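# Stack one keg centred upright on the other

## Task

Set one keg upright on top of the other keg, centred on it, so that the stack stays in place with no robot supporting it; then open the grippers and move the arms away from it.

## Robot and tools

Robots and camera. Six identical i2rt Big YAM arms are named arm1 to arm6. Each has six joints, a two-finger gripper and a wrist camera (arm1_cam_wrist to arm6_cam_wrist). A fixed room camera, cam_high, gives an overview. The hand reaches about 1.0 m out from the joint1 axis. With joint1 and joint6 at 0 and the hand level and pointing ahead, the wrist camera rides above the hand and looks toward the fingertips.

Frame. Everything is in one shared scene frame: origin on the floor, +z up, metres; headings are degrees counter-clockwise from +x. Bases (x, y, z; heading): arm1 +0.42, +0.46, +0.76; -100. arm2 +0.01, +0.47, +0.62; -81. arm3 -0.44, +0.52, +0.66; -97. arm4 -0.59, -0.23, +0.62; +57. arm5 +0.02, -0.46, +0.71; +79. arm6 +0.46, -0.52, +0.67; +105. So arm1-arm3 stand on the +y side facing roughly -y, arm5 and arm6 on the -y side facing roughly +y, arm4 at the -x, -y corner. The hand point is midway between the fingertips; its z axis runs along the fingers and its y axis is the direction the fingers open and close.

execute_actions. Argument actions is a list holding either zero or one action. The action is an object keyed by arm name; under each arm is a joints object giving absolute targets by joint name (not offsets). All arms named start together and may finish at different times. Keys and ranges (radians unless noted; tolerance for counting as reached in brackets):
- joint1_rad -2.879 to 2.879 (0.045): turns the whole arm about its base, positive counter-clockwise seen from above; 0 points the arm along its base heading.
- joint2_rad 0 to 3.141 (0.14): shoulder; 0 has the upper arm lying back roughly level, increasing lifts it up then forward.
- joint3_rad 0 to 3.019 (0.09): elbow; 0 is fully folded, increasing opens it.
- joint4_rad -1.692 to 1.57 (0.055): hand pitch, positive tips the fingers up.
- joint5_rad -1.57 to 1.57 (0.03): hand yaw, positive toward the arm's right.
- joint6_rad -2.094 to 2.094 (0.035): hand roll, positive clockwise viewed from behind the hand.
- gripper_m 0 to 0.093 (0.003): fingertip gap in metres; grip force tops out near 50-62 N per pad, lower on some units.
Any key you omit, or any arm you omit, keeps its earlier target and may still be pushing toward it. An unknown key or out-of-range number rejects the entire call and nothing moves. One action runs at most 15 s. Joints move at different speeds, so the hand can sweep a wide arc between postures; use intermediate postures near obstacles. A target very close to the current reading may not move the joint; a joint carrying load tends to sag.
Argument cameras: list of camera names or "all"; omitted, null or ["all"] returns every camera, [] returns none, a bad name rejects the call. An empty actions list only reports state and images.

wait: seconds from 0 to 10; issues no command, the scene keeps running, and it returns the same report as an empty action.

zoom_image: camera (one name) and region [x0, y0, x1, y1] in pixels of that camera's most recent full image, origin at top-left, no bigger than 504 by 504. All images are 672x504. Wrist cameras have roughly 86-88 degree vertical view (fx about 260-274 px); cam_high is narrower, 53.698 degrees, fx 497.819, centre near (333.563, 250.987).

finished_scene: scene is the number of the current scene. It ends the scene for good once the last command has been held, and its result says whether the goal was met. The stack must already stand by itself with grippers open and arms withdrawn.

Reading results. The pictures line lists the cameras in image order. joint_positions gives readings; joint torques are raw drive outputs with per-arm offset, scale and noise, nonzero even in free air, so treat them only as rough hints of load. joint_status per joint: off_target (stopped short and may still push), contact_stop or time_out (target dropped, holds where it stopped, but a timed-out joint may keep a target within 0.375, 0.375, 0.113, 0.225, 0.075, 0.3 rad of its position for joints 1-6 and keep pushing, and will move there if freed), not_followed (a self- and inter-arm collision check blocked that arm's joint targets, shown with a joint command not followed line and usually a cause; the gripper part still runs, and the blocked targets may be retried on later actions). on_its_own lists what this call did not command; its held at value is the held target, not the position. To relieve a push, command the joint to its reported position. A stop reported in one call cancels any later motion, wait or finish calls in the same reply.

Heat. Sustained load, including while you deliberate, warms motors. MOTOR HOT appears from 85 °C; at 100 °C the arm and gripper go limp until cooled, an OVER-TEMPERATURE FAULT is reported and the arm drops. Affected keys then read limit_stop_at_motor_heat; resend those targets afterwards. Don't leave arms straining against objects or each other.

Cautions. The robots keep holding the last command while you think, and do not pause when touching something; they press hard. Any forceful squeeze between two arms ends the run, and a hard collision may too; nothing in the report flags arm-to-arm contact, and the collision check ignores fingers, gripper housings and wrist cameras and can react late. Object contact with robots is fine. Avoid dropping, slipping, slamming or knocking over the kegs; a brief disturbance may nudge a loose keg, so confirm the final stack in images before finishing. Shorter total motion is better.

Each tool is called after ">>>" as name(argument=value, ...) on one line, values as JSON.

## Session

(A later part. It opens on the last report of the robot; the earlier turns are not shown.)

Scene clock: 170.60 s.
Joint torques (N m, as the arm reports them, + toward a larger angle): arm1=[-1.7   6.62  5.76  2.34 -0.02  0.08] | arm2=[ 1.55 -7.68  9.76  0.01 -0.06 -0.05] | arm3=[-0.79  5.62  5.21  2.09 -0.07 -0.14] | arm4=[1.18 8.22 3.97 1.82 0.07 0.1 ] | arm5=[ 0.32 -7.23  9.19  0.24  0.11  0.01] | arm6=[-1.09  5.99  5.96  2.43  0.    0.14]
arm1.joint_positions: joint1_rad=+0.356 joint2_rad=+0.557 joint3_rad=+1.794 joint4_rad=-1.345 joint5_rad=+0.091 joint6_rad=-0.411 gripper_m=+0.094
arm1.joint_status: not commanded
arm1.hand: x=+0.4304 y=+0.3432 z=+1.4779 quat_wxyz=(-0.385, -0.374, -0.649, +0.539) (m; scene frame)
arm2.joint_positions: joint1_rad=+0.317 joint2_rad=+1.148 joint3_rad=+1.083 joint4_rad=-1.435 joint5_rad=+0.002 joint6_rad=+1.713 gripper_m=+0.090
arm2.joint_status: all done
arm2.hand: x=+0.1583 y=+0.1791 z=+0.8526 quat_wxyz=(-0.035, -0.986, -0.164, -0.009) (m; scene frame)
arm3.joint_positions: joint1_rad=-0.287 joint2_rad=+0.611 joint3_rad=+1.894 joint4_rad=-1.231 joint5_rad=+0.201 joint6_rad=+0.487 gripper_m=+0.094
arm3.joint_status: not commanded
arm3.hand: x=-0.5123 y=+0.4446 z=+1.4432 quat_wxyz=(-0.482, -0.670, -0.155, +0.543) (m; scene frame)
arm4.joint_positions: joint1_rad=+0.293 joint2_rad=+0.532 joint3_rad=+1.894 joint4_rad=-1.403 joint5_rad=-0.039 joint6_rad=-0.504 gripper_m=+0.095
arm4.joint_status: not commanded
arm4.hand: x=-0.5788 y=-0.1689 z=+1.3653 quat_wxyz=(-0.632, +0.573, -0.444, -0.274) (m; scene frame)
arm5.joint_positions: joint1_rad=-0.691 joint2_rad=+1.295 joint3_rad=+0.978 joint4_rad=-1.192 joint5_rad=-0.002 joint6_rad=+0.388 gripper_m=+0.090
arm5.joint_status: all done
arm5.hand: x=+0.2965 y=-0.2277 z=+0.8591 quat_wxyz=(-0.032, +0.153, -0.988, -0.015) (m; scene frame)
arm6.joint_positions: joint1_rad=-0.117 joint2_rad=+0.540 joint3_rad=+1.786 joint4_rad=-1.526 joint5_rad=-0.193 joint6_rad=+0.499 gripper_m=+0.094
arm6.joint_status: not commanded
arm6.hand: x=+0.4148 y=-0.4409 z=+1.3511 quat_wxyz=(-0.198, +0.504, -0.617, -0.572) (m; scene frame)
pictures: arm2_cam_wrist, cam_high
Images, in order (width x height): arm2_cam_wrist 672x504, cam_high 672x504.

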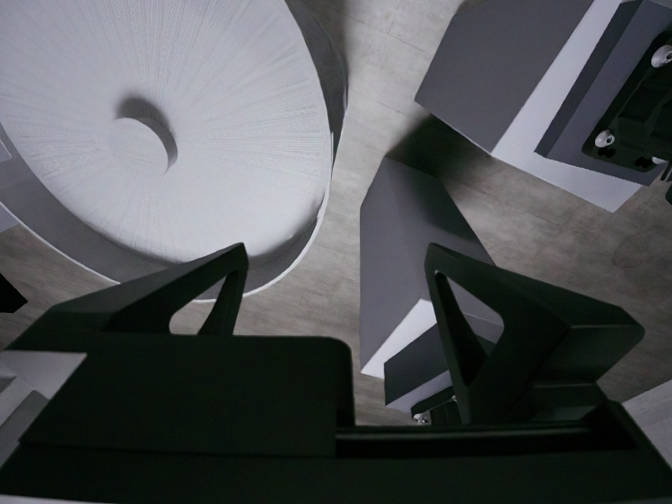

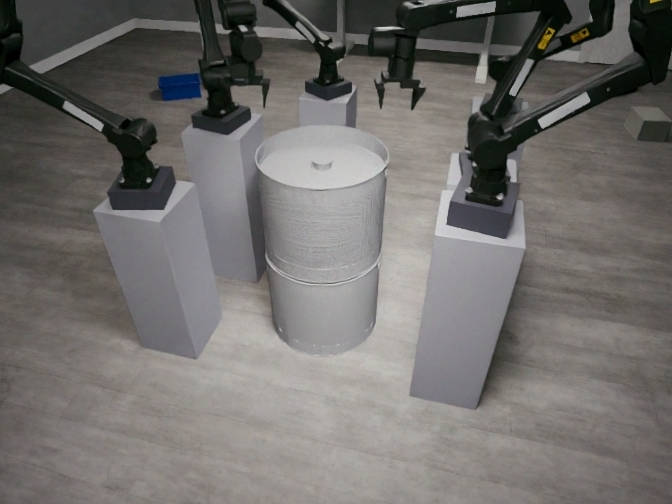

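>>> execute_actions(actions=[{"arm2":{"joints":{"joint1_rad":0.31,"joint2_rad":1.33,"joint3_rad":0.95,"joint4_rad":-1.17}},"arm5":{"joints":{"joint1_rad":-0.675,"joint2_rad":1.51,"joint3_rad":0.875,"joint4_rad":-0.92}}}], cameras=[])

>>> execute_actions(actions=[{"arm2":{"joints":{"joint2_rad":1.425,"joint3_rad":0.825,"joint4_rad":-0.945}},"arm5":{"joints":{"joint2_rad":1.68,"joint3_rad":0.805,"joint4_rad":-0.68}}}], cameras=[])

>>> execute_actions(actions=[{"arm2":{"joints":{"gripper_m":0}},"arm5":{"joints":{"gripper_m":0}}}], cameras=[])

>>> execute_actions(actions=[{"arm2":{"joints":{"joint1_rad":0.345,"joint2_rad":1.21,"joint3_rad":1.08,"joint4_rad":-1.0,"joint6_rad":1.74}},"arm5":{"joints":{"joint1_rad":-0.7,"joint2_rad":1.44,"joint3_rad":1.04,"joint4_rad":-0.74}}}], cameras=["cam_high","arm2_cam_wrist","arm5_cam_wrist"])

>>> zoom_image(camera="cam_high", region=[240,200,400,320])

Scene clock: 190.03 s.
Joint torques (N m, as the arm reports them, + toward a larger angle): arm1=[-1.68  6.64  5.77  2.34 -0.01  0.08] | arm2=[  0.12 -11.77   9.2    0.93  -0.01  -0.07] | arm3=[-1.53  6.13  5.    2.04 -0.02 -0.16] | arm4=[1.23 8.32 4.04 1.83 0.07 0.09] | arm5=[ 1.92 -9.72  7.38  0.8   0.09  0.03] | arm6=[-1.05  6.    5.95  2.42  0.    0.14]
arm1.joint_positions: joint1_rad=+0.356 joint2_rad=+0.557 joint3_rad=+1.794 joint4_rad=-1.345 joint5_rad=+0.091 joint6_rad=-0.411 gripper_m=+0.094
arm1.joint_status: not commanded
arm1.hand: x=+0.4304 y=+0.3432 z=+1.4779 quat_wxyz=(-0.385, -0.374, -0.649, +0.539) (m; scene frame)
arm2.joint_positions: joint1_rad=+0.317 joint2_rad=+1.343 joint3_rad=+0.933 joint4_rad=-1.186 joint5_rad=+0.002 joint6_rad=+1.713 gripper_m=+0.090
arm2.joint_status: all done
arm2.hand: x=+0.1671 y=+0.1615 z=+0.7355 quat_wxyz=(+0.011, -0.986, -0.164, +0.005) (m; scene frame)
arm3.joint_positions: joint1_rad=-0.287 joint2_rad=+0.611 joint3_rad=+1.894 joint4_rad=-1.231 joint5_rad=+0.201 joint6_rad=+0.487 gripper_m=+0.094
arm3.joint_status: not commanded
arm3.hand: x=-0.5123 y=+0.4446 z=+1.4432 quat_wxyz=(-0.482, -0.670, -0.155, +0.543) (m; scene frame)
arm4.joint_positions: joint1_rad=+0.293 joint2_rad=+0.532 joint3_rad=+1.894 joint4_rad=-1.403 joint5_rad=-0.039 joint6_rad=-0.504 gripper_m=+0.095
arm4.joint_status: not commanded
arm4.hand: x=-0.5788 y=-0.1689 z=+1.3653 quat_wxyz=(-0.632, +0.573, -0.444, -0.274) (m; scene frame)
arm5.joint_positions: joint1_rad=-0.685 joint2_rad=+1.523 joint3_rad=+0.859 joint4_rad=-0.930 joint5_rad=-0.002 joint6_rad=+0.388 gripper_m=+0.090
arm5.joint_status: all done
arm5.hand: x=+0.2998 y=-0.2234 z=+0.7408 quat_wxyz=(+0.004, +0.156, -0.988, +0.007) (m; scene frame)
arm6.joint_positions: joint1_rad=-0.117 joint2_rad=+0.540 joint3_rad=+1.786 joint4_rad=-1.526 joint5_rad=-0.193 joint6_rad=+0.499 gripper_m=+0.094
arm6.joint_status: not commanded
arm6.hand: x=+0.4148 y=-0.4409 z=+1.3511 quat_wxyz=(-0.198, +0.504, -0.617, -0.572) (m; scene frame)
pictures: none
No camera images: the call's "cameras" was empty. Leave "cameras" out to get every camera's image.

Scene clock: 191.00 s.
Joint torques (N m, as the arm reports them, + toward a larger angle): arm1=[-1.63  6.66  5.76  2.34 -0.02  0.09] | arm2=[  0.34 -10.83   8.08   0.96  -0.02  -0.1 ] | arm3=[ 0.24  5.56  4.87  2.19 -0.01 -0.1 ] | arm4=[1.21 8.45 3.98 1.83 0.06 0.1 ] | arm5=[  1.69 -10.63   5.64   0.83   0.1    0.05] | arm6=[-1.08  5.97  5.96  2.42  0.    0.14]
arm1.joint_positions: joint1_rad=+0.356 joint2_rad=+0.557 joint3_rad=+1.794 joint4_rad=-1.345 joint5_rad=+0.091 joint6_rad=-0.411 gripper_m=+0.094
arm1.joint_status: not commanded
arm1.hand: x=+0.4304 y=+0.3432 z=+1.4779 quat_wxyz=(-0.385, -0.374, -0.649, +0.539) (m; scene frame)
arm2.joint_positions: joint1_rad=+0.317 joint2_rad=+1.431 joint3_rad=+0.813 joint4_rad=-0.961 joint5_rad=+0.002 joint6_rad=+1.713 gripper_m=+0.090
arm2.joint_status: all done
arm2.hand: x=+0.1667 y=+0.1619 z=+0.6669 quat_wxyz=(+0.002, -0.986, -0.164, +0.003) (m; scene frame)
arm3.joint_positions: joint1_rad=-0.287 joint2_rad=+0.611 joint3_rad=+1.894 joint4_rad=-1.231 joint5_rad=+0.201 joint6_rad=+0.487 gripper_m=+0.094
arm3.joint_status: not commanded
arm3.hand: x=-0.5123 y=+0.4446 z=+1.4432 quat_wxyz=(-0.482, -0.670, -0.155, +0.543) (m; scene frame)
arm4.joint_positions: joint1_rad=+0.293 joint2_rad=+0.532 joint3_rad=+1.894 joint4_rad=-1.403 joint5_rad=-0.039 joint6_rad=-0.504 gripper_m=+0.095
arm4.joint_status: not commanded
arm4.hand: x=-0.5788 y=-0.1689 z=+1.3653 quat_wxyz=(-0.632, +0.573, -0.444, -0.274) (m; scene frame)
arm5.joint_positions: joint1_rad=-0.685 joint2_rad=+1.694 joint3_rad=+0.796 joint4_rad=-0.690 joint5_rad=-0.002 joint6_rad=+0.388 gripper_m=+0.090
arm5.joint_status: all done
arm5.hand: x=+0.3031 y=-0.2215 z=+0.6634 quat_wxyz=(+0.002, +0.156, -0.988, +0.006) (m; scene frame)
arm6.joint_positions: joint1_rad=-0.117 joint2_rad=+0.540 joint3_rad=+1.786 joint4_rad=-1.526 joint5_rad=-0.193 joint6_rad=+0.499 gripper_m=+0.094
arm6.joint_status: not commanded
arm6.hand: x=+0.4148 y=-0.4409 z=+1.3511 quat_wxyz=(-0.198, +0.504, -0.617, -0.572) (m; scene frame)
pictures: none
No camera images: the call's "cameras" was empty. Leave "cameras" out to get every camera's image.

Scene clock: 191.80 s.
Joint torques (N m, as the arm reports them, + toward a larger angle): arm1=[-1.64  6.63  5.76  2.33 -0.01  0.08] | arm2=[  1.08 -10.96   7.77   1.06  -0.01  -0.27] | arm3=[-0.65  6.01  4.78  2.17 -0.03 -0.14] | arm4=[1.35 8.39 3.99 1.8  0.07 0.09] | arm5=[  1.36 -10.51   5.64   0.55   0.38   0.18] | arm6=[-1.07  6.01  5.96  2.43  0.    0.14]
arm1.joint_positions: joint1_rad=+0.356 joint2_rad=+0.557 joint3_rad=+1.794 joint4_rad=-1.345 joint5_rad=+0.091 joint6_rad=-0.411 gripper_m=+0.094
arm1.joint_status: not commanded
arm1.hand: x=+0.4304 y=+0.3432 z=+1.4779 quat_wxyz=(-0.385, -0.374, -0.649, +0.539) (m; scene frame)
arm2.joint_positions: joint1_rad=+0.317 joint2_rad=+1.431 joint3_rad=+0.813 joint4_rad=-0.957 joint5_rad=+0.002 joint6_rad=+1.733 gripper_m=+0.001
arm2.joint_status: all done
arm2.hand: x=+0.1671 y=+0.1610 z=+0.6669 quat_wxyz=(+0.001, -0.988, -0.154, +0.002) (m; scene frame)
arm3.joint_positions: joint1_rad=-0.287 joint2_rad=+0.611 joint3_rad=+1.894 joint4_rad=-1.231 joint5_rad=+0.201 joint6_rad=+0.487 gripper_m=+0.094
arm3.joint_status: not commanded
arm3.hand: x=-0.5123 y=+0.4446 z=+1.4432 quat_wxyz=(-0.482, -0.670, -0.155, +0.543) (m; scene frame)
arm4.joint_positions: joint1_rad=+0.293 joint2_rad=+0.532 joint3_rad=+1.894 joint4_rad=-1.403 joint5_rad=-0.039 joint6_rad=-0.504 gripper_m=+0.095
arm4.joint_status: not commanded
arm4.hand: x=-0.5788 y=-0.1689 z=+1.3653 quat_wxyz=(-0.632, +0.573, -0.444, -0.274) (m; scene frame)
arm5.joint_positions: joint1_rad=-0.679 joint2_rad=+1.694 joint3_rad=+0.796 joint4_rad=-0.685 joint5_rad=-0.009 joint6_rad=+0.370 gripper_m=+0.001
arm5.joint_status: all done
arm5.hand: x=+0.3020 y=-0.2182 z=+0.6634 quat_wxyz=(+0.001, +0.167, -0.986, +0.001) (m; scene frame)
arm6.joint_positions: joint1_rad=-0.117 joint2_rad=+0.540 joint3_rad=+1.786 joint4_rad=-1.526 joint5_rad=-0.193 joint6_rad=+0.499 gripper_m=+0.094
arm6.joint_status: not commanded
arm6.hand: x=+0.4148 y=-0.4409 z=+1.3511 quat_wxyz=(-0.198, +0.504, -0.617, -0.572) (m; scene frame)
pictures: none
No camera images: the call's "cameras" was empty. Leave "cameras" out to get every camera's image.

Scene clock: 194.13 s.
Joint torques (N m, as the arm reports them, + toward a larger angle): arm1=[-1.67  6.62  5.77  2.33 -0.02  0.08] | arm2=[  2.11 -29.57  16.17  -0.51  -0.1   -0.36] | arm3=[-0.43  6.14  5.01  2.26 -0.06 -0.16] | arm4=[1.16 8.22 3.97 1.85 0.06 0.09] | arm5=[ -0.67 -25.56  12.95  -0.49   0.84   0.23] | arm6=[-1.07  6.02  5.97  2.42  0.    0.14]
arm1.joint_positions: joint1_rad=+0.356 joint2_rad=+0.557 joint3_rad=+1.794 joint4_rad=-1.345 joint5_rad=+0.091 joint6_rad=-0.411 gripper_m=+0.094
arm1.joint_status: not commanded
arm1.hand: x=+0.4304 y=+0.3432 z=+1.4779 quat_wxyz=(-0.385, -0.374, -0.649, +0.539) (m; scene frame)
arm2.joint_positions: joint1_rad=+0.331 joint2_rad=+1.405 joint3_rad=+0.821 joint4_rad=-0.976 joint5_rad=+0.005 joint6_rad=+1.759 gripper_m=+0.001
arm2.joint_status: joint2_rad time_out (moved -0.026 of -0.221); joint3_rad time_out (moved +0.008 of +0.267); the others done
arm2.on_its_own: joint2_rad reads +1.405 and still pushes toward +1.210 since a time_out; joint3_rad reads +0.821 and still pushes toward +0.940 since a time_out (your +1.080 is given up)
arm2.hand: x=+0.1717 y=+0.1621 z=+0.6778 quat_wxyz=(-0.007, -0.989, -0.149, +0.001) (m; scene frame)
arm3.joint_positions: joint1_rad=-0.287 joint2_rad=+0.611 joint3_rad=+1.894 joint4_rad=-1.231 joint5_rad=+0.201 joint6_rad=+0.487 gripper_m=+0.094
arm3.joint_status: not commanded
arm3.hand: x=-0.5123 y=+0.4446 z=+1.4432 quat_wxyz=(-0.482, -0.670, -0.155, +0.543) (m; scene frame)
arm4.joint_positions: joint1_rad=+0.293 joint2_rad=+0.532 joint3_rad=+1.894 joint4_rad=-1.403 joint5_rad=-0.039 joint6_rad=-0.504 gripper_m=+0.095
arm4.joint_status: not commanded
arm4.hand: x=-0.5788 y=-0.1689 z=+1.3653 quat_wxyz=(-0.632, +0.573, -0.444, -0.274) (m; scene frame)
arm5.joint_positions: joint1_rad=-0.683 joint2_rad=+1.684 joint3_rad=+0.827 joint4_rad=-0.719 joint5_rad=-0.020 joint6_rad=+0.365 gripper_m=+0.001
arm5.joint_status: joint2_rad time_out (moved -0.010 of -0.254); joint3_rad time_out (moved +0.030 of +0.244); the others done
arm5.on_its_own: joint2_rad reads +1.684 and still pushes toward +1.440 since a time_out; joint3_rad reads +0.827 and still pushes toward +0.941 since a time_out (your +1.040 is given up)
arm5.hand: x=+0.3089 y=-0.2116 z=+0.6745 quat_wxyz=(+0.002, +0.168, -0.986, -0.005) (m; scene frame)
arm6.joint_positions: joint1_rad=-0.117 joint2_rad=+0.540 joint3_rad=+1.786 joint4_rad=-1.526 joint5_rad=-0.193 joint6_rad=+0.499 gripper_m=+0.094
arm6.joint_status: not commanded
arm6.hand: x=+0.4148 y=-0.4409 z=+1.3511 quat_wxyz=(-0.198, +0.504, -0.617, -0.572) (m; scene frame)
pictures: arm2_cam_wrist, arm5_cam_wrist, cam_high
Images, in order (width x height): arm2_cam_wrist 672x504, arm5_cam_wrist 672x504, cam_high 672x504.

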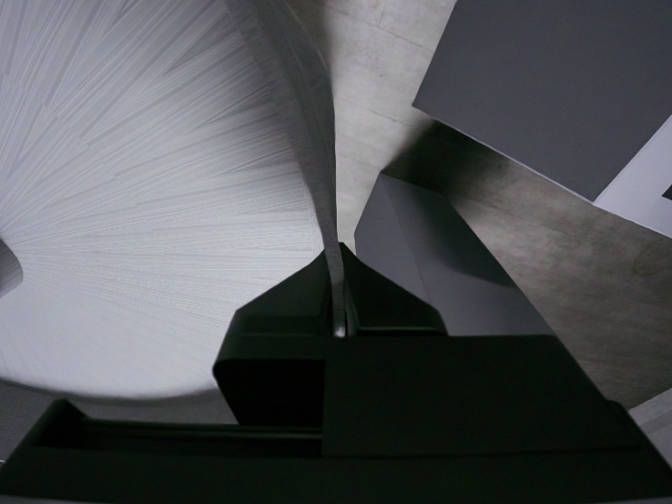

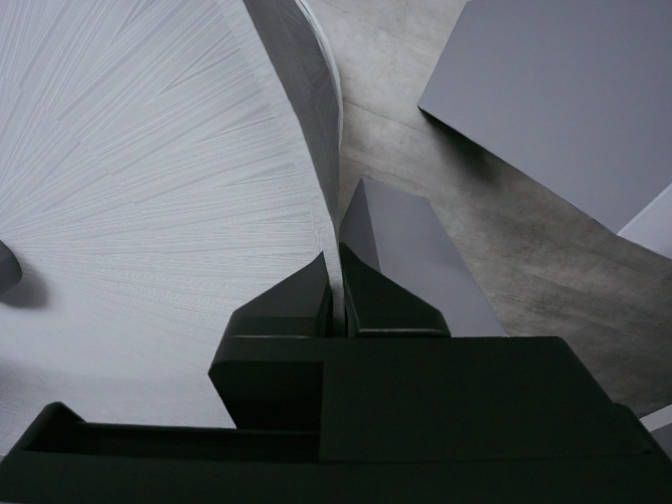

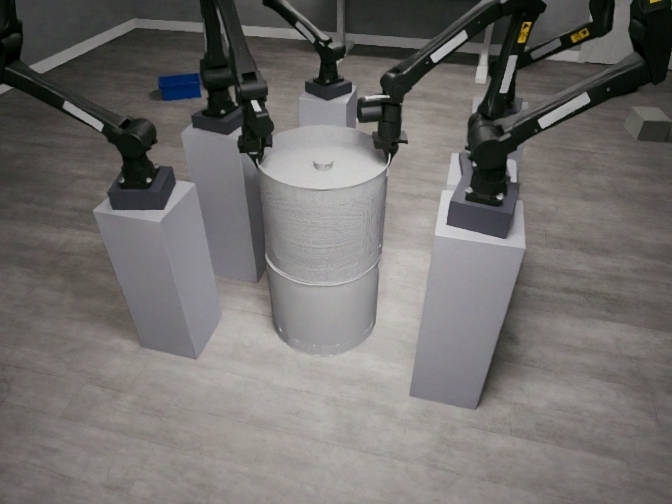

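Region (240, 200, 400, 320) of cam_high's 672x504 image, scaled by 3.150, with more detail than that image has; it fills the top 378 rows of this view, and the rest is white.

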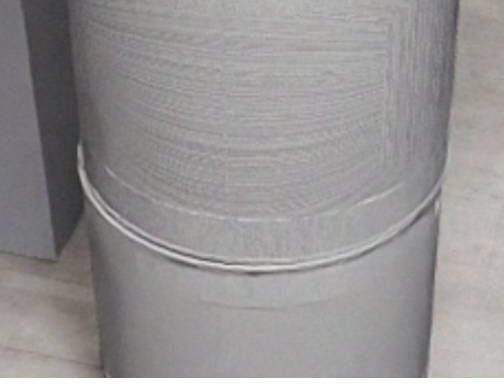

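Nudge toward +x/−y while nearly weightless.

>>> execute_actions(actions=[{"arm2":{"joints":{"joint4_rad":-0.96}},"arm5":{"joints":{"joint1_rad":-0.72,"joint6_rad":0.355}}}], cameras=[])

>>> execute_actions(actions=[{"arm2":{"joints":{"joint2_rad":1.42,"joint3_rad":0.845}},"arm5":{"joints":{"joint1_rad":-0.7,"joint2_rad":1.7,"joint3_rad":0.85,"joint4_rad":-0.7}}}], cameras=[])

>>> execute_actions(actions=[{"arm2":{"joints":{"gripper_m":0.09}},"arm5":{"joints":{"gripper_m":0.09}}}], cameras=[])

>>> execute_actions(actions=[{"arm2":{"joints":{"joint2_rad":1.15,"joint3_rad":1.1,"joint4_rad":-1.45}},"arm5":{"joints":{"joint2_rad":1.3,"joint3_rad":1.0,"joint4_rad":-1.2}}}], cameras=["cam_high"])

>>> zoom_image(camera="cam_high", region=[230,110,420,370])

Scene clock: 210.63 s.
Joint torques (N m, as the arm reports them, + toward a larger angle): arm1=[-1.62  6.65  5.76  2.33 -0.02  0.08] | arm2=[  2.33 -30.23  16.62   0.66  -0.18  -0.33] | arm3=[-0.26  6.76  4.92  2.09 -0.04 -0.18] | arm4=[1.23 8.37 3.96 1.86 0.06 0.11] | arm5=[ -2.02 -25.35  13.14  -0.53   0.84  -0.05] | arm6=[-1.09  6.    5.97  2.43  0.    0.14]
arm1.joint_positions: joint1_rad=+0.356 joint2_rad=+0.557 joint3_rad=+1.794 joint4_rad=-1.345 joint5_rad=+0.091 joint6_rad=-0.411 gripper_m=+0.094
arm1.joint_status: not commanded
arm1.hand: x=+0.4304 y=+0.3432 z=+1.4779 quat_wxyz=(-0.385, -0.374, -0.649, +0.539) (m; scene frame)
arm2.joint_positions: joint1_rad=+0.331 joint2_rad=+1.400 joint3_rad=+0.816 joint4_rad=-0.961 joint5_rad=+0.006 joint6_rad=+1.761 gripper_m=+0.001
arm2.joint_status: all done
arm2.on_its_own: joint2_rad reads +1.400 and still pushes toward +1.210 since a time_out; joint3_rad reads +0.816 and still pushes toward +0.940 since a time_out (your +1.080 is given up)
arm2.hand: x=+0.1724 y=+0.1605 z=+0.6780 quat_wxyz=(-0.015, -0.989, -0.148, -0.001) (m; scene frame)
arm3.joint_positions: joint1_rad=-0.287 joint2_rad=+0.611 joint3_rad=+1.894 joint4_rad=-1.231 joint5_rad=+0.201 joint6_rad=+0.487 gripper_m=+0.094
arm3.joint_status: not commanded
arm3.hand: x=-0.5123 y=+0.4446 z=+1.4432 quat_wxyz=(-0.482, -0.670, -0.155, +0.543) (m; scene frame)
arm4.joint_positions: joint1_rad=+0.293 joint2_rad=+0.532 joint3_rad=+1.894 joint4_rad=-1.403 joint5_rad=-0.039 joint6_rad=-0.504 gripper_m=+0.095
arm4.joint_status: not commanded
arm4.hand: x=-0.5788 y=-0.1689 z=+1.3653 quat_wxyz=(-0.632, +0.573, -0.444, -0.274) (m; scene frame)
arm5.joint_positions: joint1_rad=-0.684 joint2_rad=+1.684 joint3_rad=+0.824 joint4_rad=-0.719 joint5_rad=-0.020 joint6_rad=+0.363 gripper_m=+0.001
arm5.joint_status: all done
arm5.on_its_own: joint2_rad reads +1.684 and still pushes toward +1.440 since a time_out; joint3_rad reads +0.824 and still pushes toward +0.941 since a time_out (your +1.040 is given up)
arm5.hand: x=+0.3082 y=-0.2128 z=+0.6739 quat_wxyz=(+0.003, +0.169, -0.986, -0.005) (m; scene frame)
arm6.joint_positions: joint1_rad=-0.117 joint2_rad=+0.540 joint3_rad=+1.786 joint4_rad=-1.526 joint5_rad=-0.193 joint6_rad=+0.499 gripper_m=+0.094
arm6.joint_status: not commanded
arm6.hand: x=+0.4148 y=-0.4409 z=+1.3511 quat_wxyz=(-0.198, +0.504, -0.617, -0.572) (m; scene frame)
pictures: none
No camera images: the call's "cameras" was empty. Leave "cameras" out to get every camera's image.

Scene clock: 211.50 s.
Joint torques (N m, as the arm reports them, + toward a larger angle): arm1=[-1.64  6.61  5.77  2.33 -0.02  0.08] | arm2=[ 2.7  -8.67  9.96  0.11 -0.19 -0.37] | arm3=[-0.28  5.94  4.77  2.18 -0.02 -0.14] | arm4=[1.21 8.36 3.97 1.86 0.06 0.1 ] | arm5=[-0.31 -9.14  8.06  0.06  0.57 -0.04] | arm6=[-1.06  6.03  5.96  2.42  0.    0.14]
arm1.joint_positions: joint1_rad=+0.356 joint2_rad=+0.557 joint3_rad=+1.794 joint4_rad=-1.345 joint5_rad=+0.091 joint6_rad=-0.411 gripper_m=+0.094
arm1.joint_status: not commanded
arm1.hand: x=+0.4304 y=+0.3432 z=+1.4779 quat_wxyz=(-0.385, -0.374, -0.649, +0.539) (m; scene frame)
arm2.joint_positions: joint1_rad=+0.335 joint2_rad=+1.407 joint3_rad=+0.807 joint4_rad=-0.949 joint5_rad=+0.006 joint6_rad=+1.765 gripper_m=+0.001
arm2.joint_status: all done
arm2.hand: x=+0.1725 y=+0.1631 z=+0.6723 quat_wxyz=(-0.012, -0.989, -0.148, +0.000) (m; scene frame)
arm3.joint_positions: joint1_rad=-0.287 joint2_rad=+0.611 joint3_rad=+1.894 joint4_rad=-1.231 joint5_rad=+0.201 joint6_rad=+0.487 gripper_m=+0.094
arm3.joint_status: not commanded
arm3.hand: x=-0.5123 y=+0.4446 z=+1.4432 quat_wxyz=(-0.482, -0.670, -0.155, +0.543) (m; scene frame)
arm4.joint_positions: joint1_rad=+0.293 joint2_rad=+0.532 joint3_rad=+1.894 joint4_rad=-1.403 joint5_rad=-0.039 joint6_rad=-0.504 gripper_m=+0.095
arm4.joint_status: not commanded
arm4.hand: x=-0.5788 y=-0.1689 z=+1.3653 quat_wxyz=(-0.632, +0.573, -0.444, -0.274) (m; scene frame)
arm5.joint_positions: joint1_rad=-0.685 joint2_rad=+1.690 joint3_rad=+0.808 joint4_rad=-0.691 joint5_rad=-0.014 joint6_rad=+0.362 gripper_m=+0.001
arm5.joint_status: all done
arm5.hand: x=+0.3068 y=-0.2160 z=+0.6674 quat_wxyz=(-0.001, +0.169, -0.986, -0.003) (m; scene frame)
arm6.joint_positions: joint1_rad=-0.117 joint2_rad=+0.540 joint3_rad=+1.786 joint4_rad=-1.526 joint5_rad=-0.193 joint6_rad=+0.499 gripper_m=+0.094
arm6.joint_status: not commanded
arm6.hand: x=+0.4148 y=-0.4409 z=+1.3511 quat_wxyz=(-0.198, +0.504, -0.617, -0.572) (m; scene frame)
pictures: none
No camera images: the call's "cameras" was empty. Leave "cameras" out to get every camera's image.

Scene clock: 212.20 s.
Joint torques (N m, as the arm reports them, + toward a larger angle): arm1=[-1.66  6.6   5.76  2.34 -0.02  0.08] | arm2=[ 2.   -8.7   9.89  0.12 -0.06 -0.33] | arm3=[-0.67  5.37  4.95  2.24  0.01 -0.17] | arm4=[1.18 8.21 4.03 1.84 0.06 0.1 ] | arm5=[ 0.45 -9.31  7.67  0.05  0.1  -0.04] | arm6=[-1.07  6.01  5.96  2.42  0.    0.14]
arm1.joint_positions: joint1_rad=+0.356 joint2_rad=+0.557 joint3_rad=+1.794 joint4_rad=-1.345 joint5_rad=+0.091 joint6_rad=-0.411 gripper_m=+0.094
arm1.joint_status: not commanded
arm1.hand: x=+0.4304 y=+0.3432 z=+1.4779 quat_wxyz=(-0.385, -0.374, -0.649, +0.539) (m; scene frame)
arm2.joint_positions: joint1_rad=+0.335 joint2_rad=+1.411 joint3_rad=+0.807 joint4_rad=-0.949 joint5_rad=+0.002 joint6_rad=+1.756 gripper_m=+0.090
arm2.joint_status: all done
arm2.hand: x=+0.1729 y=+0.1637 z=+0.6710 quat_wxyz=(-0.009, -0.988, -0.152, -0.001) (m; scene frame)
arm3.joint_positions: joint1_rad=-0.287 joint2_rad=+0.611 joint3_rad=+1.894 joint4_rad=-1.231 joint5_rad=+0.201 joint6_rad=+0.487 gripper_m=+0.094
arm3.joint_status: not commanded
arm3.hand: x=-0.5123 y=+0.4446 z=+1.4432 quat_wxyz=(-0.482, -0.670, -0.155, +0.543) (m; scene frame)
arm4.joint_positions: joint1_rad=+0.293 joint2_rad=+0.532 joint3_rad=+1.894 joint4_rad=-1.403 joint5_rad=-0.039 joint6_rad=-0.504 gripper_m=+0.095
arm4.joint_status: not commanded
arm4.hand: x=-0.5788 y=-0.1689 z=+1.3653 quat_wxyz=(-0.632, +0.573, -0.444, -0.274) (m; scene frame)
arm5.joint_positions: joint1_rad=-0.691 joint2_rad=+1.691 joint3_rad=+0.813 joint4_rad=-0.692 joint5_rad=-0.002 joint6_rad=+0.362 gripper_m=+0.090
arm5.joint_status: all done
arm5.hand: x=+0.3116 y=-0.2174 z=+0.6687 quat_wxyz=(-0.006, +0.166, -0.986, +0.001) (m; scene frame)
arm6.joint_positions: joint1_rad=-0.117 joint2_rad=+0.540 joint3_rad=+1.786 joint4_rad=-1.526 joint5_rad=-0.193 joint6_rad=+0.499 gripper_m=+0.094
arm6.joint_status: not commanded
arm6.hand: x=+0.4148 y=-0.4409 z=+1.3511 quat_wxyz=(-0.198, +0.504, -0.617, -0.572) (m; scene frame)
pictures: none
No camera images: the call's "cameras" was empty. Leave "cameras" out to get every camera's image.

Scene clock: 213.50 s.
Joint torques (N m, as the arm reports them, + toward a larger angle): arm1=[-1.66  6.63  5.76  2.33 -0.02  0.08] | arm2=[ 1.54 -6.94  9.87  0.05  0.04 -0.29] | arm3=[-0.29  6.35  5.09  2.03 -0.03 -0.13] | arm4=[1.16 8.33 3.98 1.85 0.06 0.09] | arm5=[ 0.31 -6.4   9.19  0.2   0.11 -0.03] | arm6=[-1.07  6.02  5.96  2.43  0.    0.14]
arm1.joint_positions: joint1_rad=+0.356 joint2_rad=+0.557 joint3_rad=+1.794 joint4_rad=-1.345 joint5_rad=+0.091 joint6_rad=-0.411 gripper_m=+0.094
arm1.joint_status: not commanded
arm1.hand: x=+0.4304 y=+0.3432 z=+1.4779 quat_wxyz=(-0.385, -0.374, -0.649, +0.539) (m; scene frame)
arm2.joint_positions: joint1_rad=+0.335 joint2_rad=+1.148 joint3_rad=+1.083 joint4_rad=-1.435 joint5_rad=+0.002 joint6_rad=+1.755 gripper_m=+0.090
arm2.joint_status: all done
arm2.hand: x=+0.1637 y=+0.1820 z=+0.8524 quat_wxyz=(-0.035, -0.988, -0.153, -0.010) (m; scene frame)
arm3.joint_positions: joint1_rad=-0.287 joint2_rad=+0.611 joint3_rad=+1.894 joint4_rad=-1.231 joint5_rad=+0.201 joint6_rad=+0.487 gripper_m=+0.094
arm3.joint_status: not commanded
arm3.hand: x=-0.5123 y=+0.4446 z=+1.4432 quat_wxyz=(-0.482, -0.670, -0.155, +0.543) (m; scene frame)
arm4.joint_positions: joint1_rad=+0.293 joint2_rad=+0.532 joint3_rad=+1.894 joint4_rad=-1.403 joint5_rad=-0.039 joint6_rad=-0.504 gripper_m=+0.095
arm4.joint_status: not commanded
arm4.hand: x=-0.5788 y=-0.1689 z=+1.3653 quat_wxyz=(-0.632, +0.573, -0.444, -0.274) (m; scene frame)
arm5.joint_positions: joint1_rad=-0.691 joint2_rad=+1.293 joint3_rad=+0.979 joint4_rad=-1.192 joint5_rad=-0.002 joint6_rad=+0.362 gripper_m=+0.090
arm5.joint_status: all done
arm5.hand: x=+0.2965 y=-0.2275 z=+0.8596 quat_wxyz=(-0.033, +0.166, -0.985, -0.015) (m; scene frame)
arm6.joint_positions: joint1_rad=-0.117 joint2_rad=+0.540 joint3_rad=+1.786 joint4_rad=-1.526 joint5_rad=-0.193 joint6_rad=+0.499 gripper_m=+0.094
arm6.joint_status: not commanded
arm6.hand: x=+0.4148 y=-0.4409 z=+1.3511 quat_wxyz=(-0.198, +0.504, -0.617, -0.572) (m; scene frame)
pictures: cam_high
Images, in order (width x height): cam_high 672x504.

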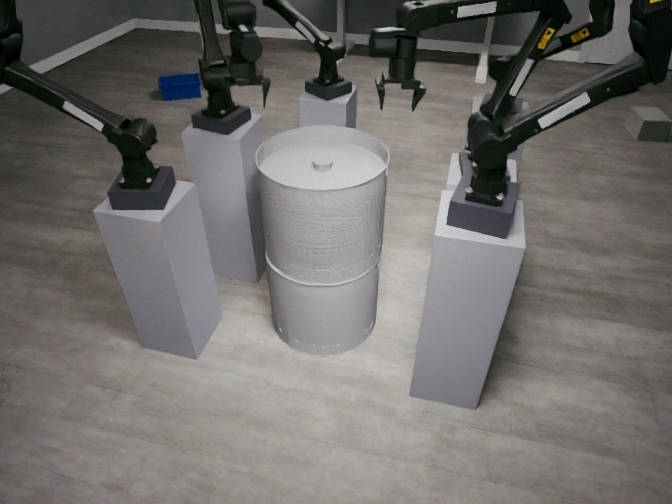

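Region (230, 110, 420, 370) of cam_high's 672x504 image, scaled by 1.938, with more detail than that image has; it fills the left 368 columns of this view, and the rest is white.

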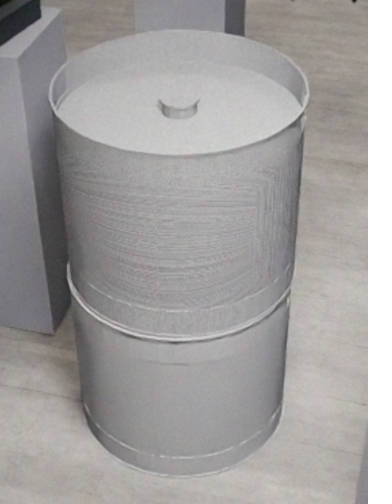

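>>> finished_scene(scene=2)

The scene is finished: the task was done.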